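# Advance the two-cube calendar date by one week

## Task

The calendar's front (the side carrying the month name, facing the robot) currently shows today's date using two cubes. Rearrange the cubes so the front shows the date seven days later, both digits upright, with both cubes resting flat in the tray on their own, not held by the robot. Finally release them and pull the grippers away.

## Robot and tools

Robot and frame. Two arms, left_arm and right_arm, each with a parallel gripper. All reported positions share one scene frame in metres: origin on the table top midway between the arms, +z up, +x out over the table, and left_arm sits on the +y side. The names left and right are arm names only, not image sides. Each gripper's fingers point along its own +z and close along its own y. The reported end_effector_position is the spot between the pads when shut; closed fingertips extend about 19 mm past it (6 mm when fully open), and closing pushes the tips roughly 13 mm farther out, so leave clearance above surfaces. Printed hand positions can be a little off, more so at long reach.

The 16-number row. Every motion command is one flat list of 16 values, each in [-1, 1], covering both arms even if only one moves: left_arm dx, dy, dz, rx, ry, rz, left_gripper position, speed, then the same eight for right_arm and right_gripper. dx..rz are an offset, not a pose: they are measured in that gripper's own axes, counted from the gripper's pose in the most recent result that showed it (before any such result in the scene, and for the second or later call within one reply, from where the robot is when the action begins). 1.0 equals 0.6 m of translation or 180 degrees; rx, ry, rz form a single rotation vector. All-zero offsets are not a pause: they pull the arm back to that reference pose. To keep an arm still, send the offset back to its wanted pose in a reply's first call and zeros afterwards, and repeat its last gripper numbers (a 0 there is itself a command).

Gripper numbers. position is absolute: +1 fully open (85 mm), 0 about 41 mm, pads touching near -0.8, and -1 closes until blocked. For a firm grip send -1 and keep sending it; to release, send an opening wider than the object; for a gentler grip open first, then close just a bit narrower than the object. speed sets how fast the gap changes: about 20 mm/s at -1, 85 at 0, 150 at +1. Grip force is not adjustable (roughly 190 to 235 N per pad). In results, position_measured_pct is about 50 - 50 x position, so 0 means fully open; stopping below about 90 short of the request means something is held, around 90 means the pads met on nothing or something tiny.

Tools.
execute_actions: argument actions is a list holding zero or one item. Empty list = just return the state. An item with rows (1 to 15 rows of 16 numbers) and optional steps (max 15, default 15) runs one control step per row at 1/30 s each; the final row repeats if steps outnumber rows. Every row is an offset from the same reference pose, not from the previous row. An item with only steps (up to 300) is a wait counted from the last result, including your reply time. Optional pictures (true/false) toggles the camera images.
move: target is one 16-number row as above (offsets, same reference rule); speed is top path speed in m/s, 0.002 to 0.5, default 0.25, turning capped at twice that in rad/s. Both grippers travel straight paths ending together, lasting 0.5 to 10 s; anything longer is cut at 10 s. Finger numbers are sent at the start. Paths do not avoid obstacles or the other arm, and a gripper may lag, drift, or overshoot speed near full extension. Faster contact and targets set deeper past contact press harder.
wait: seconds, 0 to 10; sends nothing new.
zoom_image: camera (cam_head_left, cam_head_right, cam_high, cam_low, cam_left_wrist, cam_right_wrist) and region [x0, y0, x1, y1] in image pixels, origin top-left, at most 504 by 504. All images are 896x504.
finished_scene: scene (1 or 2); ends that scene irreversibly and grades it. Replying without any tool call ends everything.

Motion limits. Each step the commanded pose is clipped to within 70 mm and 16 degrees of the measured pose; inverse kinematics favours position over orientation. After an action ends the arm continues only to its last clipped pose, so far targets need follow-up commands; check the reported pose. Elbows stop just shy of straight.

Reading results. The state line gives each gripper's end_effector_position and end_effector_quat_wxyz. A Hand target line shows what the controller is driving toward. pose unreachable means the clearance check altered or blocked that arm's command; HELD flags steps where a row was not (fully) sent. A move adds a move: line with the outcome (done, off_target, moving, held, fault), limits that acted (paced = pose clipped; held = steps blocked, after which the arm may surge fast) and each gripper's distance from target. MOTOR HOT warns from 60 °C; at 75 °C an OVER-TEMPERATURE FAULT lets that arm sag. Joint torque reaching the load limits (49.1 N m large joints, 30.9 N m wrist and forearm, held weight included) halts that arm for 10 s.

Avoid: knocking or placing anything off the table (instant failure), arms colliding or pushing on each other, drops, slips, slams and hard shoves, holding loads longer than needed (heat). Objects held may get tugged briefly and loose ones nudged. Finish with both cubes resting unaided, grippers open and withdrawn, then call finished_scene.

Each tool is called after "Call:" as name(argument=value, ...) on one line, values as JSON.

## Session

Call:
execute_actions(actions=[])

Scene clock: 0.00 s of 7600.00 s.
left_arm: end_effector_position=(+0.4455, +0.4252, +0.3437) position_measured_pct=0.0 end_effector_quat_wxyz=(+0.124, -0.256, +0.839, -0.465) | right_arm: end_effector_position=(+0.3242, +0.1607, +0.3953) position_measured_pct=0.0 end_effector_quat_wxyz=(+0.168, +0.803, +0.237, +0.520)
Joint positions: left_arm=[-1.175  0.408  0.09   1.701  0.885  1.528  0.987] | right_arm=[-1.229  0.516 -0.2    1.488  1.263  1.482  3.317]
Joint velocities: left_arm=[ 0.001 -0.     0.001  0.    -0.001  0.001 -0.   ] | right_arm=[-0.002 -0.    -0.    -0.    -0.    -0.003  0.   ]
Motor temperatures (°C, as the motors report them): left_arm=[31 38 33 36 34 43 47] | right_arm=[30 34 31 32 40 46 39]
Hand target (left_arm): +0.446, +0.425, +0.344; +0.124, -0.256, +0.839, -0.465
Hand target (right_arm): +0.324, +0.161, +0.395; +0.168, +0.803, +0.237, +0.520
camera_calibration (this result's frames):
cam_left_wrist: T_world_to_cam=[[-0.281574, 0.40249, -0.871044, 0.266733], [0.824707, 0.565535, -0.0052745, -0.556227], [0.490483, -0.719842, -0.491177, 0.405247], [0, 0, 0, 1]] pos_world=[0.335062, 0.498922, 0.42845]
cam_right_wrist: T_world_to_cam=[[0.233917, -0.820394, 0.521763, -0.146727], [-0.292498, -0.57117, -0.766948, 0.553731], [0.927215, 0.0267872, -0.37357, -0.0102503], [0, 0, 0, 1]] pos_world=[0.205792, 0.196175, 0.497411]

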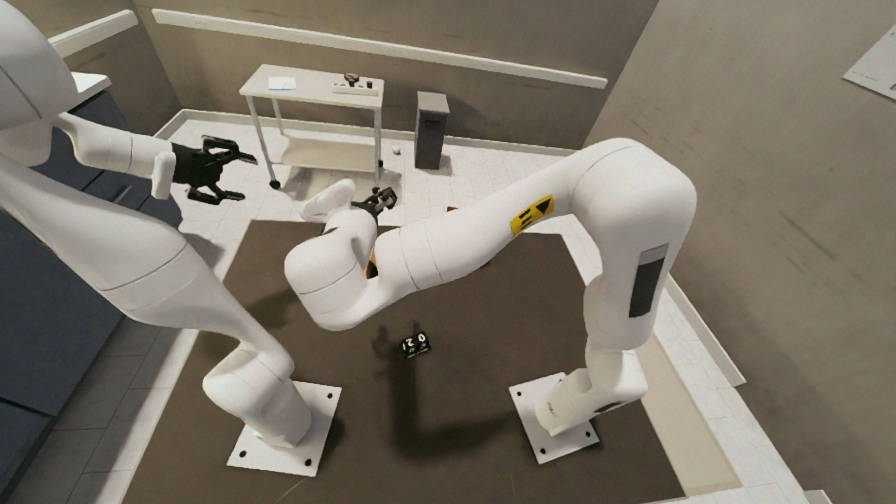

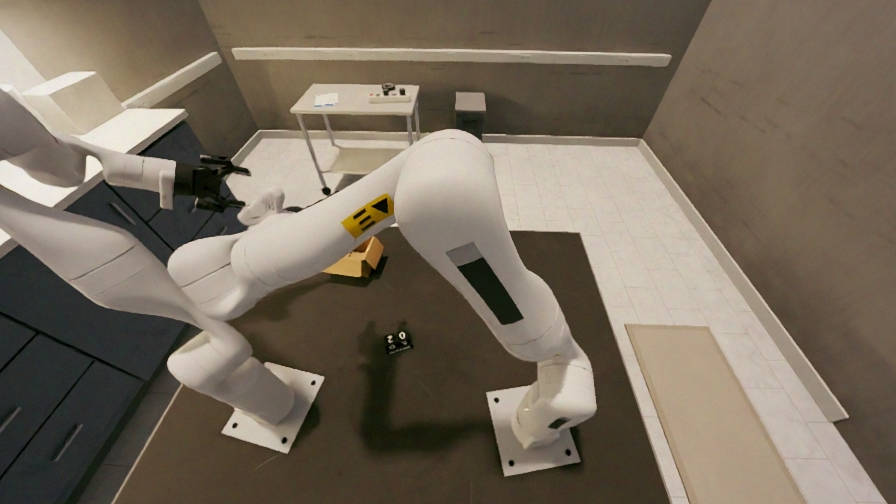

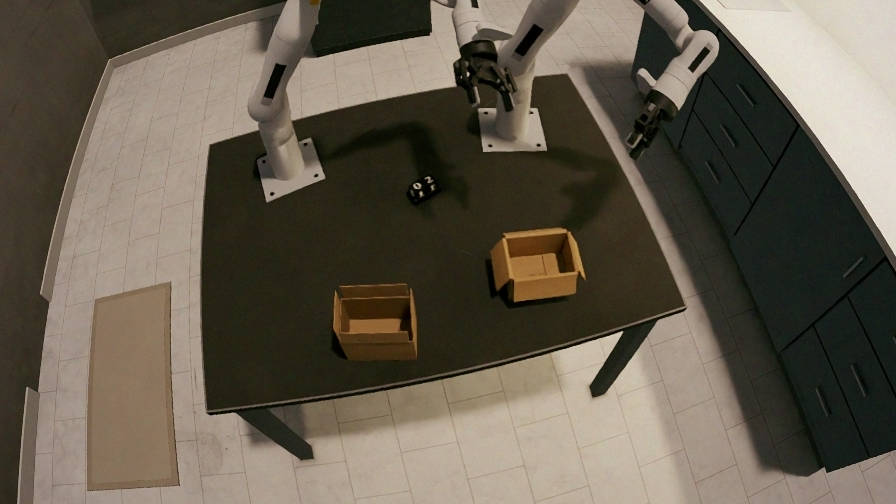

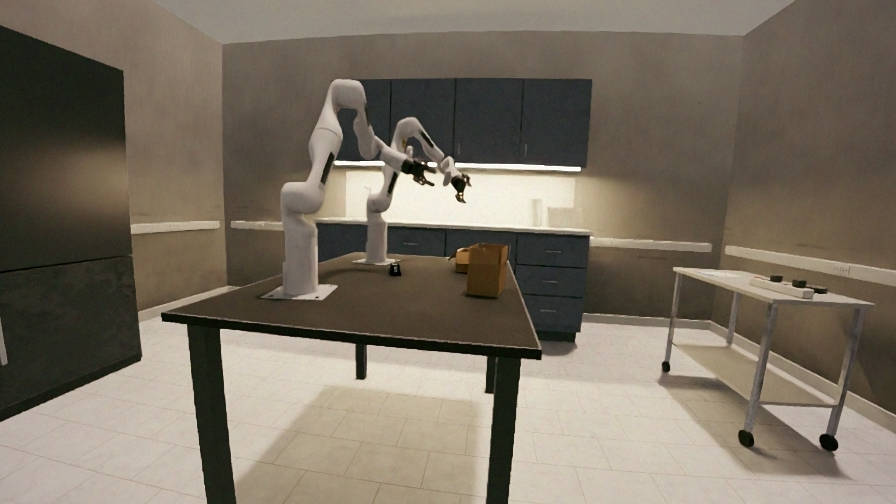

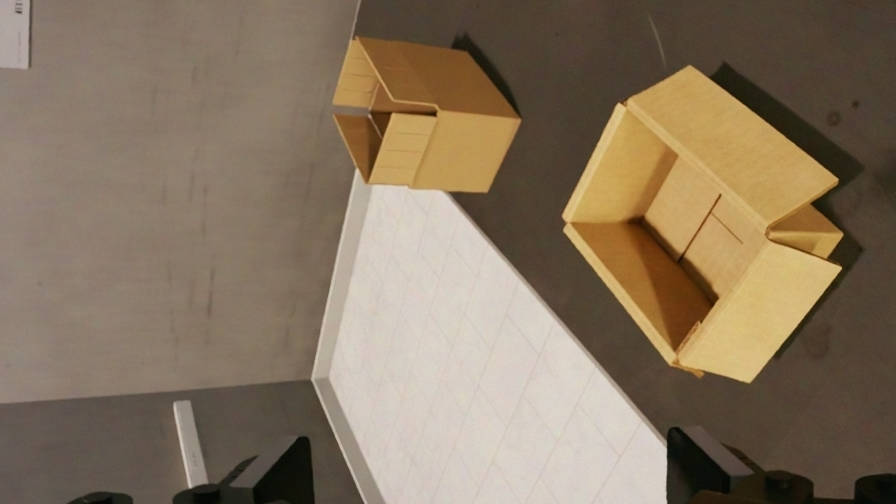

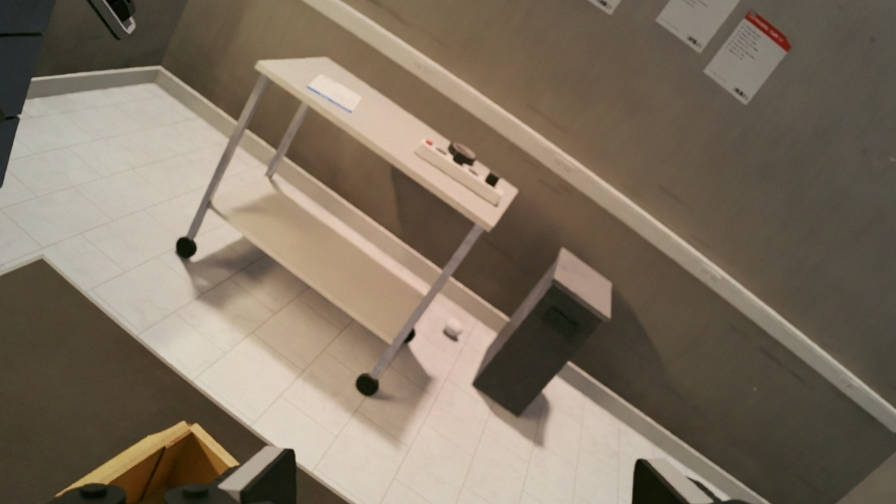

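Call:
zoom_image(camera="cam_head_left", region=[385,320,445,370])

Call:
zoom_image(camera="cam_head_right", region=[370,320,430,370])

Call:
zoom_image(camera="cam_high", region=[390,160,460,220])

Call:
zoom_image(camera="cam_low", region=[375,255,415,285])

Region (385, 320, 445, 370) of cam_head_left's 896x504 image, scaled by 8.400, with more detail than that image has.

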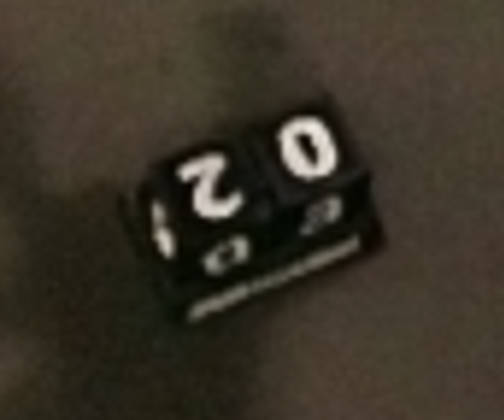

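Region (370, 320, 430, 370) of cam_head_right's 896x504 image, scaled by 8.400, with more detail than that image has.

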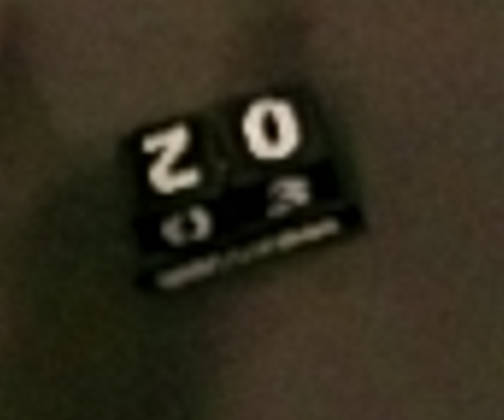

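Region (390, 160, 460, 220) of cam_high's 896x504 image, scaled by 7.200, with more detail than that image has; it fills the top 432 rows of this view, and the rest is white.

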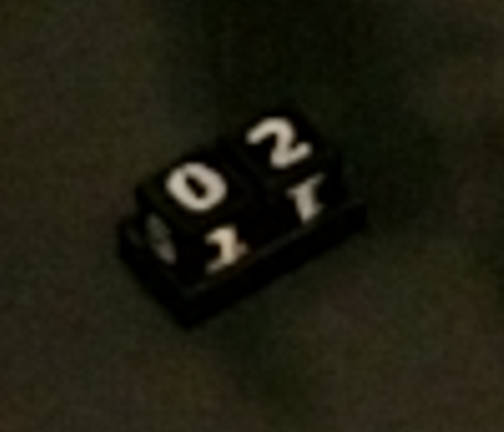

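Region (375, 255, 415, 285) of cam_low's 896x504 image, scaled by 12.600, with more detail than that image has; it fills the top 378 rows of this view, and the rest is white.

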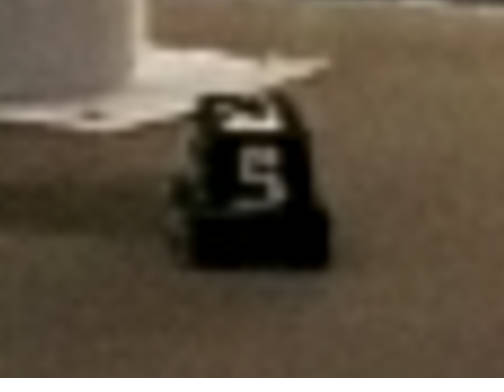

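Call:
move(target=[0,0,0,0,0,0,1,0,-0.488,-0.110,-0.126,-0.1186,-0.3984,0.4945,1,0], speed=0.4)

Scene clock: 21.87 s of 7600.00 s.
left_arm: end_effector_position=(+0.4455, +0.4252, +0.3437) position_measured_pct=0.0 end_effector_quat_wxyz=(+0.124, -0.256, +0.839, -0.465) | right_arm: end_effector_position=(+0.1393, +0.0540, +0.1699) position_measured_pct=0.0 end_effector_quat_wxyz=(+0.002, +0.825, -0.565, -0.000)
Joint positions: left_arm=[-1.175  0.408  0.09   1.701  0.885  1.528  0.987] | right_arm=[-0.919  0.384 -0.233  1.859  0.107  0.914  2.12 ]
Joint velocities: left_arm=[-0.     0.     0.    -0.001  0.001  0.     0.001] | right_arm=[ 0.004 -0.007  0.005  0.003 -0.002 -0.001  0.002]
Motor temperatures (°C, as the motors report them): left_arm=[31 37 33 36 34 43 47] | right_arm=[30 35 31 32 40 46 39]
Hand target (left_arm): +0.446, +0.425, +0.344; +0.124, -0.256, +0.839, -0.465
Hand target (right_arm): +0.140, +0.054, +0.170; +0.002, +0.825, -0.565, -0.000
Off the commanded pose (left_arm): 0.000 m, 0 deg.
Off the commanded pose (right_arm): 0.001 m, 0 deg.
After step 90, 15.90 s passed at rest.
move: done
camera_calibration (this result's frames):
cam_left_wrist: T_world_to_cam=[[-0.281574, 0.40249, -0.871044, 0.266733], [0.824707, 0.565536, -0.00527392, -0.556228], [0.490484, -0.719841, -0.491176, 0.405247], [0, 0, 0, 1]] pos_world=[0.335063, 0.498923, 0.42845]
cam_right_wrist: T_world_to_cam=[[-0.924632, -0.380412, -0.0185026, 0.156049], [-0.378903, 0.923712, -0.0564742, 0.0764562], [0.0385746, -0.0452072, -0.998233, 0.313656], [0, 0, 0, 1]] pos_world=[0.161158, 0.00291895, 0.320307]

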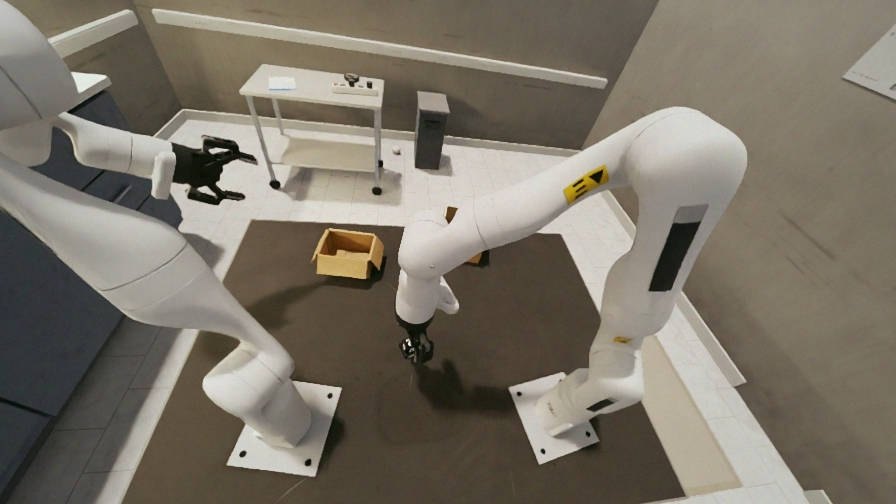

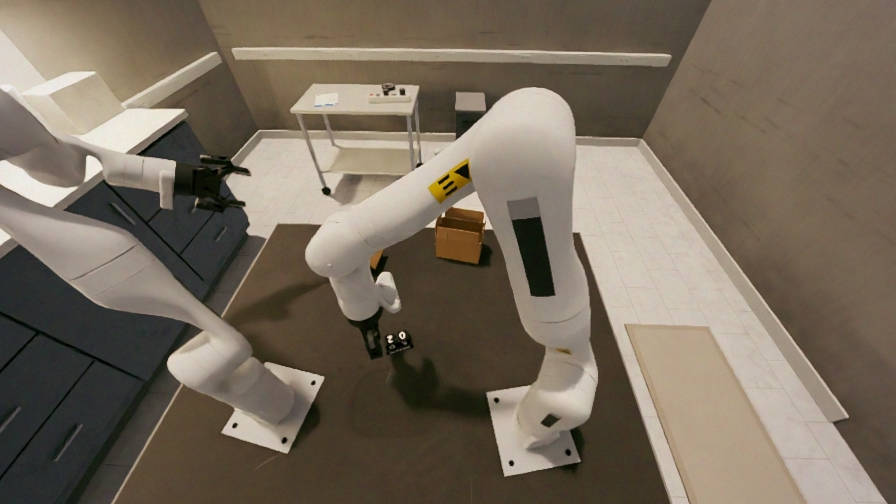

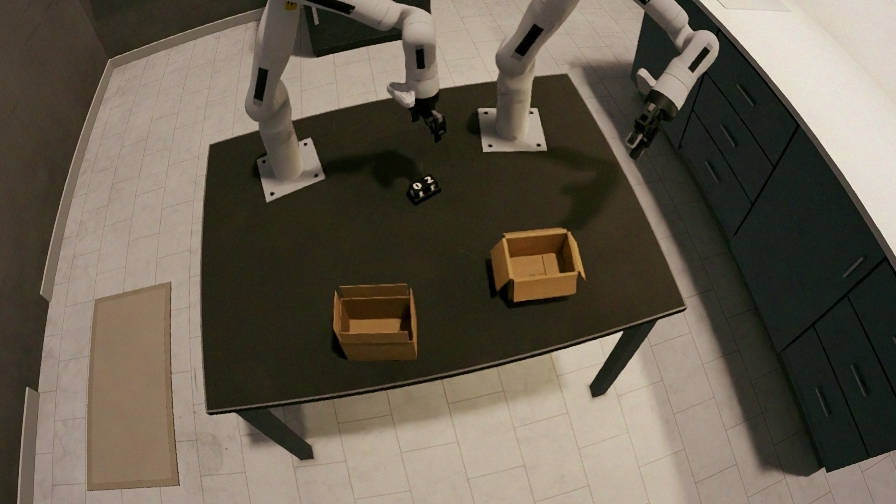

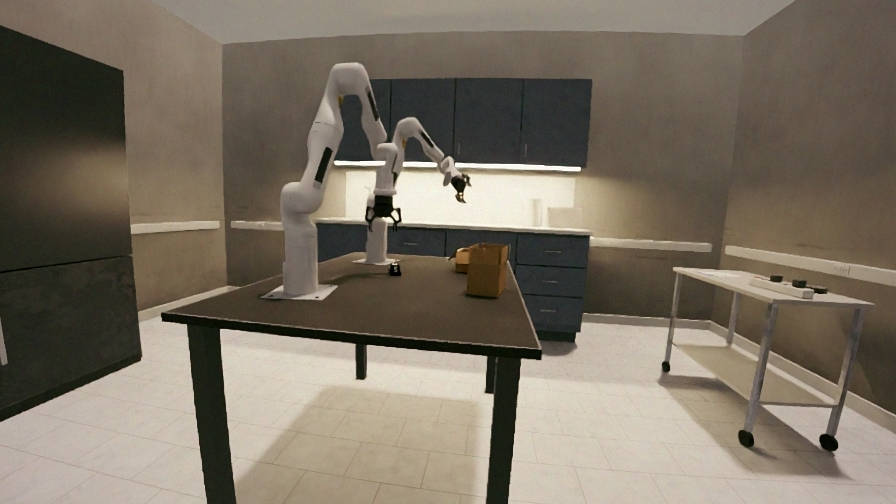

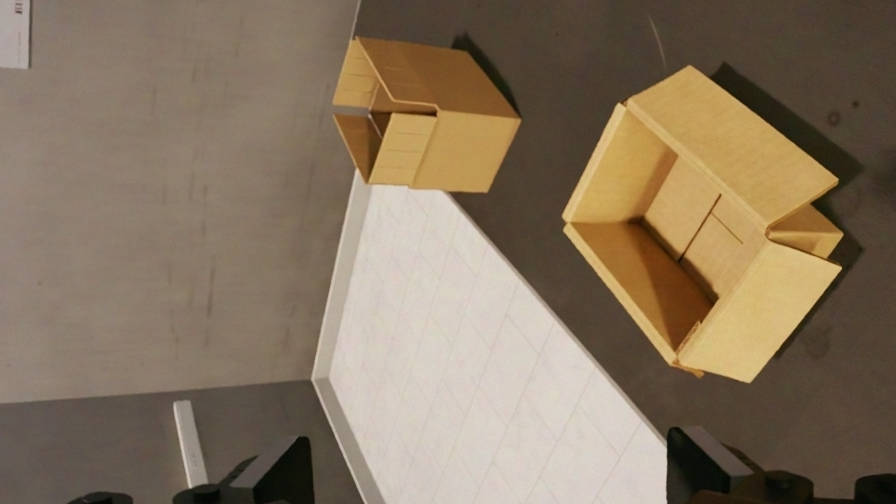

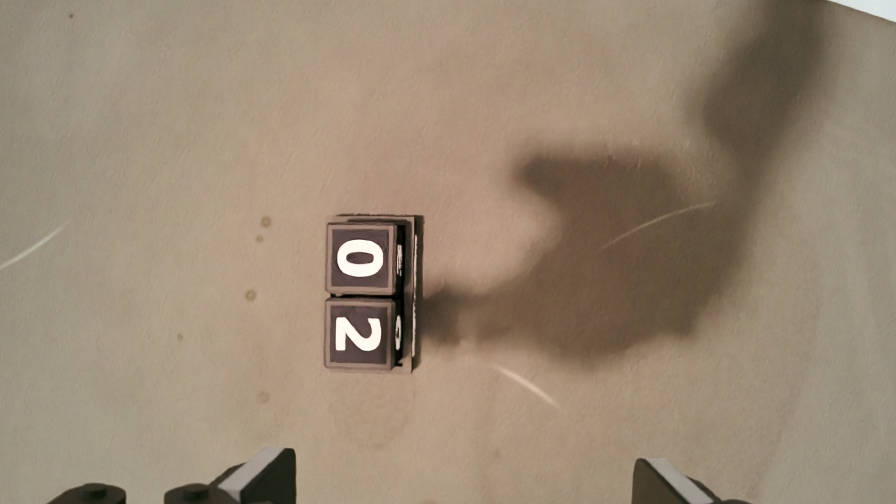

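Call:
zoom_image(camera="cam_right_wrist", region=[310,200,440,385])

Region (310, 200, 440, 385) of cam_right_wrist's 896x504 image, scaled by 2.724; it fills the left 354 columns of this view, and the rest is white.

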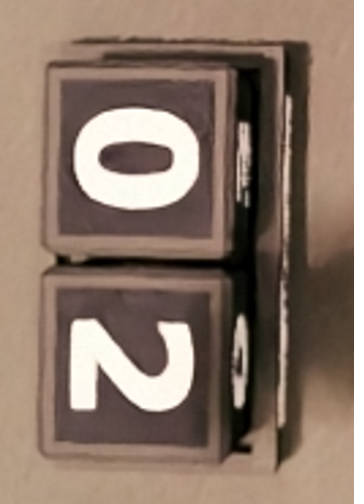

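Call:
move(target=[0,0,0,0,0,0,1,0,0.03,0.07,0.05,0,0,0,1,0], speed=0.3)

Call:
zoom_image(camera="cam_right_wrist", region=[100,150,400,450])

Scene clock: 28.03 s of 7600.00 s.
left_arm: end_effector_position=(+0.4455, +0.4252, +0.3437) position_measured_pct=0.0 end_effector_quat_wxyz=(+0.124, -0.256, +0.839, -0.465) | right_arm: end_effector_position=(+0.1066, +0.0221, +0.1400) position_measured_pct=0.0 end_effector_quat_wxyz=(+0.002, +0.825, -0.565, -0.000)
Joint positions: left_arm=[-1.175  0.408  0.09   1.701  0.885  1.528  0.987] | right_arm=[-0.965  0.359 -0.244  2.029  0.118  0.77   2.042]
Joint velocities: left_arm=[ 0.     0.    -0.    -0.001  0.     0.001  0.001] | right_arm=[-0.002 -0.003 -0.004  0.002  0.002 -0.    -0.002]
Motor temperatures (°C, as the motors report them): left_arm=[31 37 33 36 34 43 47] | right_arm=[30 35 31 32 40 46 39]
Hand target (left_arm): +0.446, +0.425, +0.344; +0.124, -0.256, +0.839, -0.465
Hand target (right_arm): +0.106, +0.022, +0.140; +0.002, +0.825, -0.565, -0.000
Off the commanded pose (left_arm): 0.000 m, 0 deg.
Off the commanded pose (right_arm): 0.000 m, 0 deg.
After step 90, 2.43 s passed at rest.
move: done
camera_calibration (this result's frames):
cam_left_wrist: T_world_to_cam=[[-0.281574, 0.40249, -0.871044, 0.266733], [0.824706, 0.565537, -0.00527332, -0.556229], [0.490485, -0.719841, -0.491176, 0.405246], [0, 0, 0, 1]] pos_world=[0.335064, 0.498923, 0.42845]
cam_right_wrist: T_world_to_cam=[[-0.924727, -0.380197, -0.0181755, 0.113029], [-0.378711, 0.923803, -0.0562631, 0.0917767], [0.0381816, -0.0451448, -0.998251, 0.283693], [0, 0, 0, 1]] pos_world=[0.128446, -0.0290032, 0.290415]

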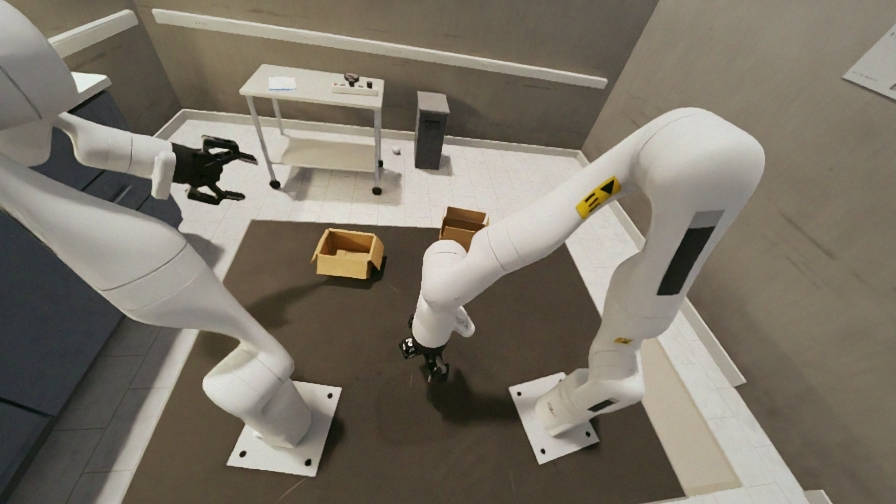

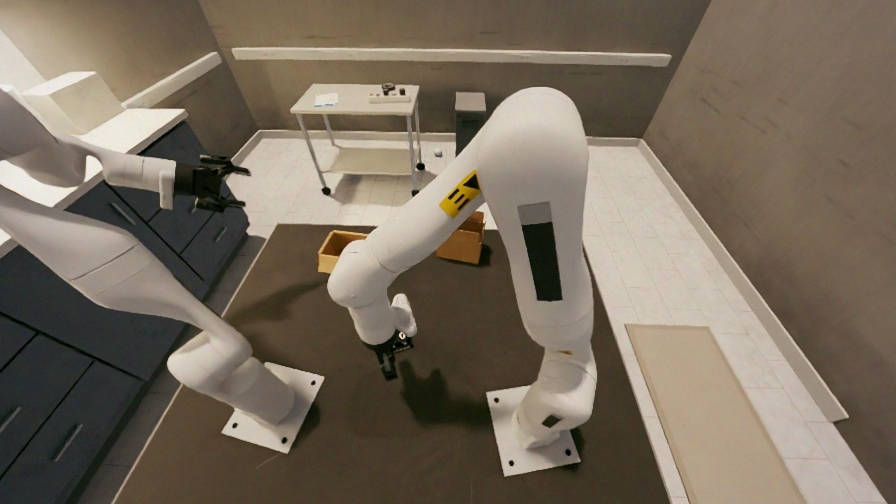

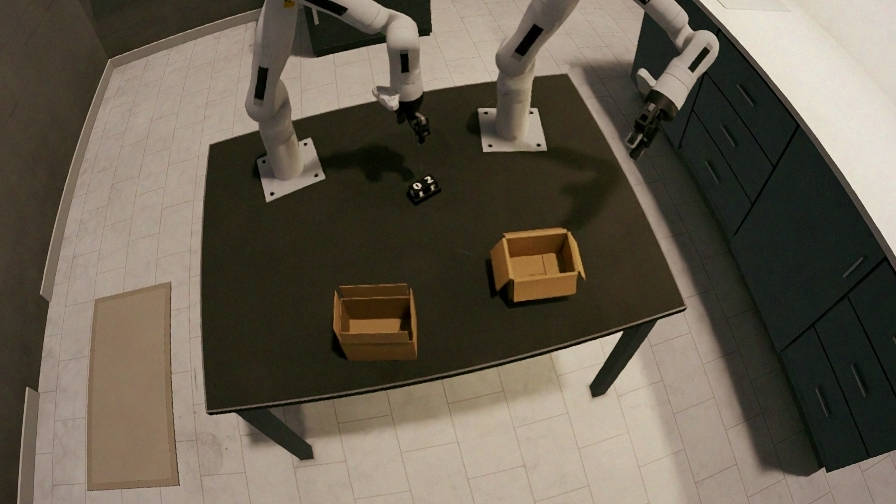

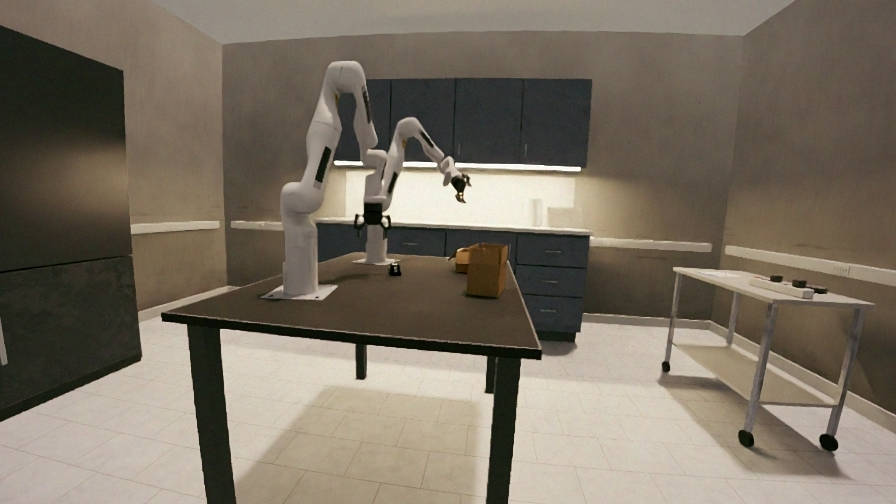

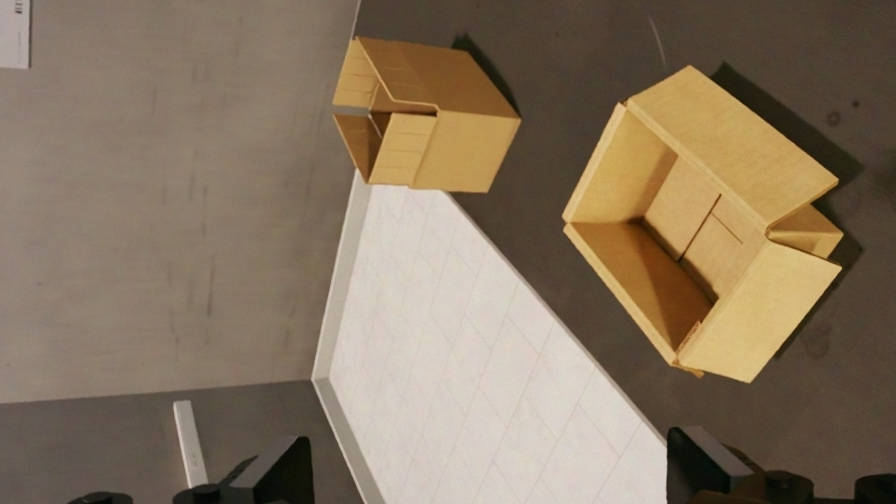

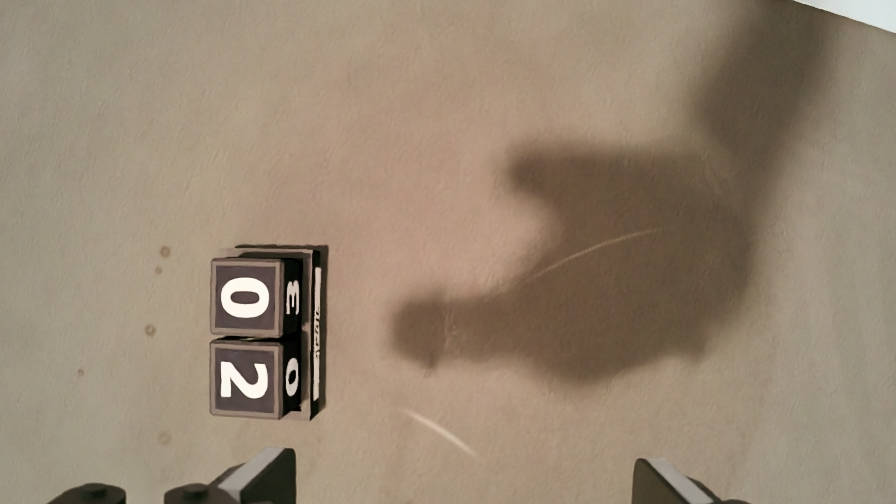

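Region (100, 150, 400, 450) of cam_right_wrist's 896x504 image, scaled by 1.680.

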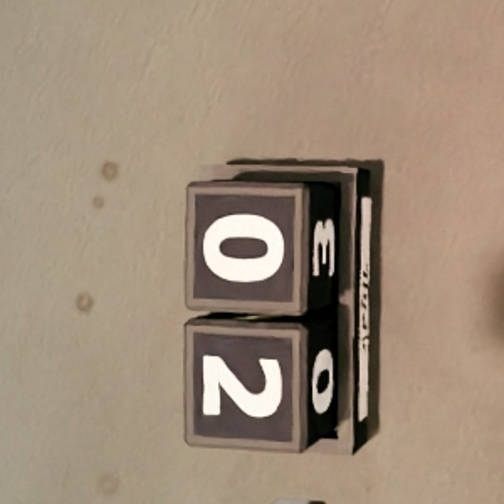

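Call:
move(target=[0,0,0,0,0,0,1,0,0.0829,-0.149,0.1,0,0,0,0.5,0], speed=0.3)

Scene clock: 32.00 s of 7600.00 s.
left_arm: end_effector_position=(+0.4455, +0.4252, +0.3437) position_measured_pct=0.0 end_effector_quat_wxyz=(+0.124, -0.256, +0.839, -0.465) | right_arm: end_effector_position=(+0.2076, +0.0077, +0.0794) position_measured_pct=25.0 end_effector_quat_wxyz=(+0.002, +0.825, -0.564, -0.000)
Joint positions: left_arm=[-1.175  0.408  0.09   1.701  0.885  1.528  0.987] | right_arm=[-0.754  0.528 -0.184  2.009  0.157  0.622  2.28 ]
Joint velocities: left_arm=[-0.    -0.002 -0.     0.001  0.001  0.     0.001] | right_arm=[ 0.002  0.003  0.002 -0.    -0.002 -0.001  0.002]
Motor temperatures (°C, as the motors report them): left_arm=[31 37 33 36 34 43 47] | right_arm=[30 35 31 32 40 46 39]
Hand target (left_arm): +0.446, +0.425, +0.344; +0.124, -0.256, +0.839, -0.465
Hand target (right_arm): +0.208, +0.008, +0.079; +0.003, +0.825, -0.565, -0.000
Off the commanded pose (left_arm): 0.000 m, 0 deg.
Off the commanded pose (right_arm): 0.000 m, 0 deg.
After step 90, 0.03 s passed at rest.
move: done
camera_calibration (this result's frames):
cam_left_wrist: T_world_to_cam=[[-0.281574, 0.402489, -0.871045, 0.266732], [0.824706, 0.565538, -0.00527295, -0.55623], [0.490486, -0.71984, -0.491176, 0.405245], [0, 0, 0, 1]] pos_world=[0.335064, 0.498924, 0.428449]
cam_right_wrist: T_world_to_cam=[[-0.924398, -0.381001, -0.0180531, 0.199796], [-0.379499, 0.923445, -0.0568292, 0.14018], [0.0383231, -0.0456817, -0.998221, 0.218658], [0, 0, 0, 1]] pos_world=[0.22951, -0.0433374, 0.229842]

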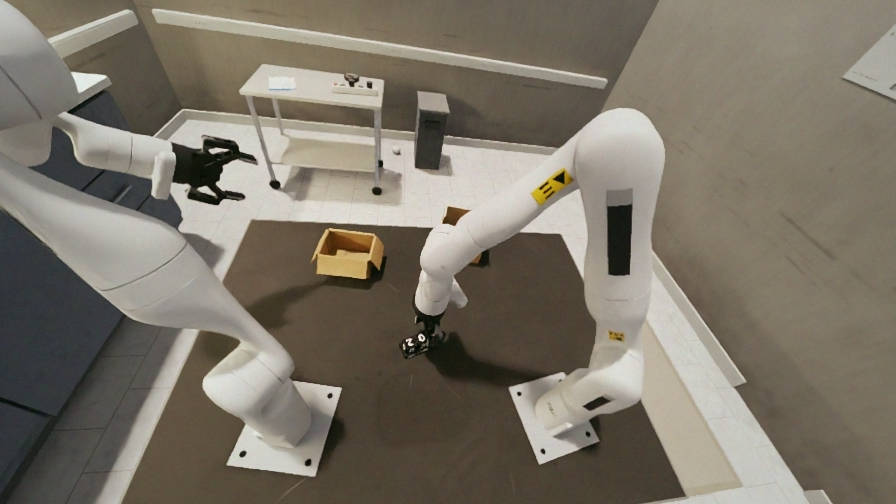

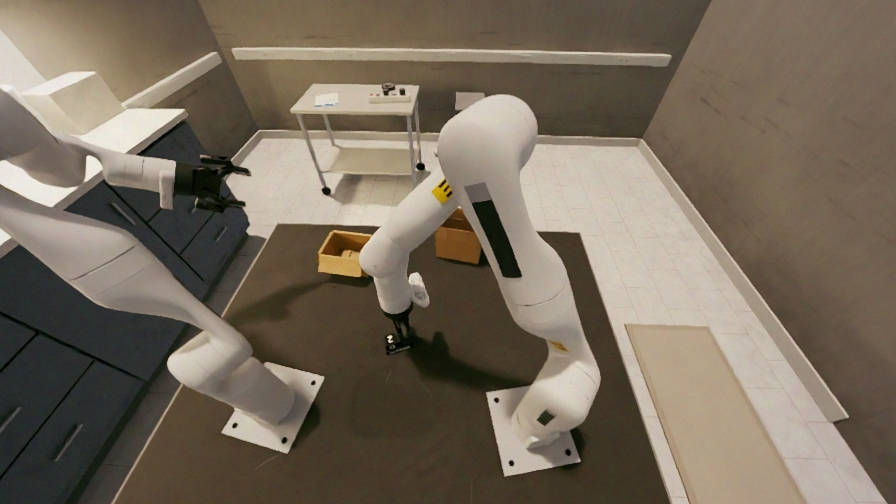

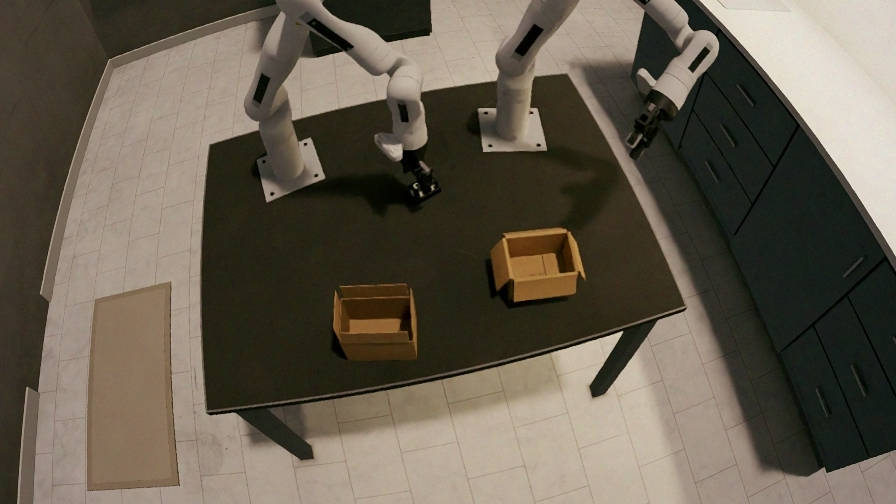

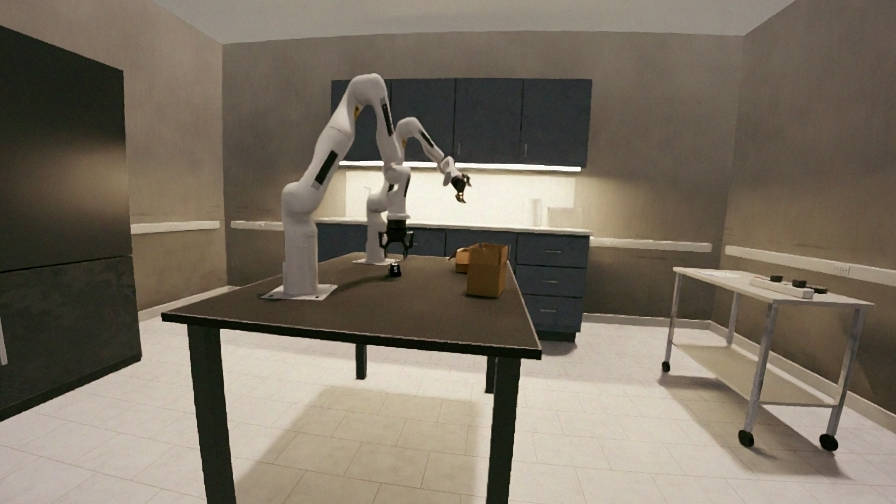

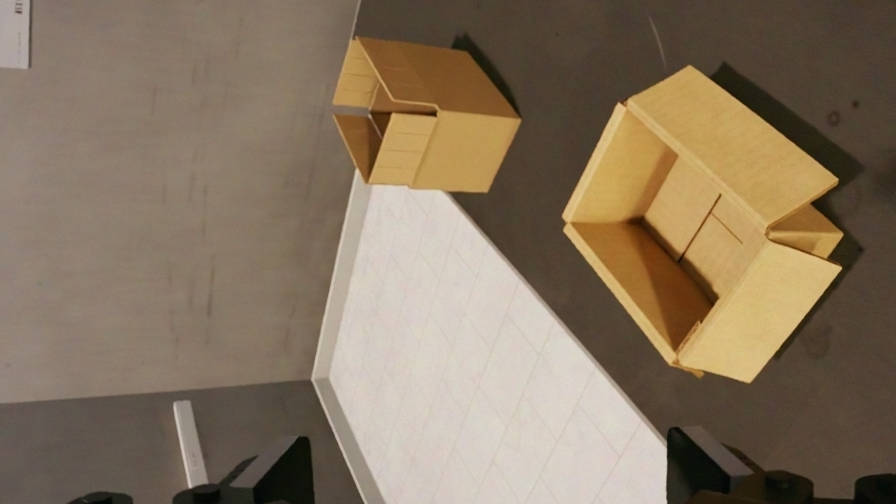

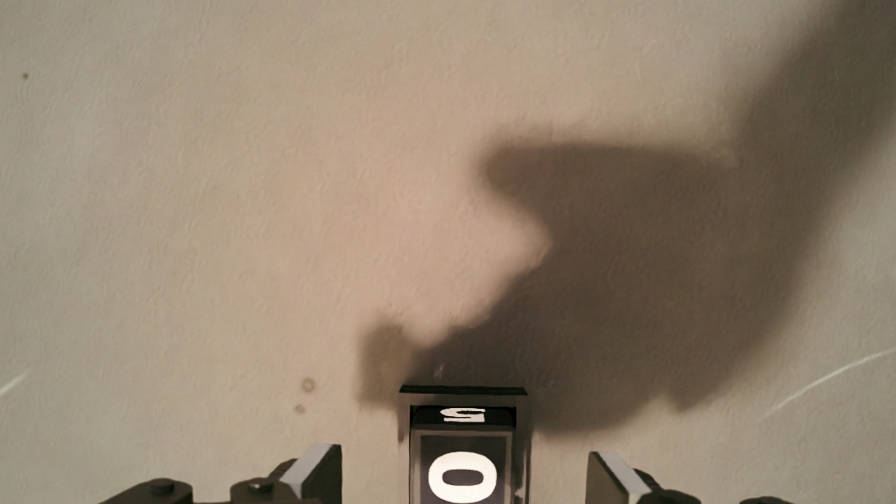

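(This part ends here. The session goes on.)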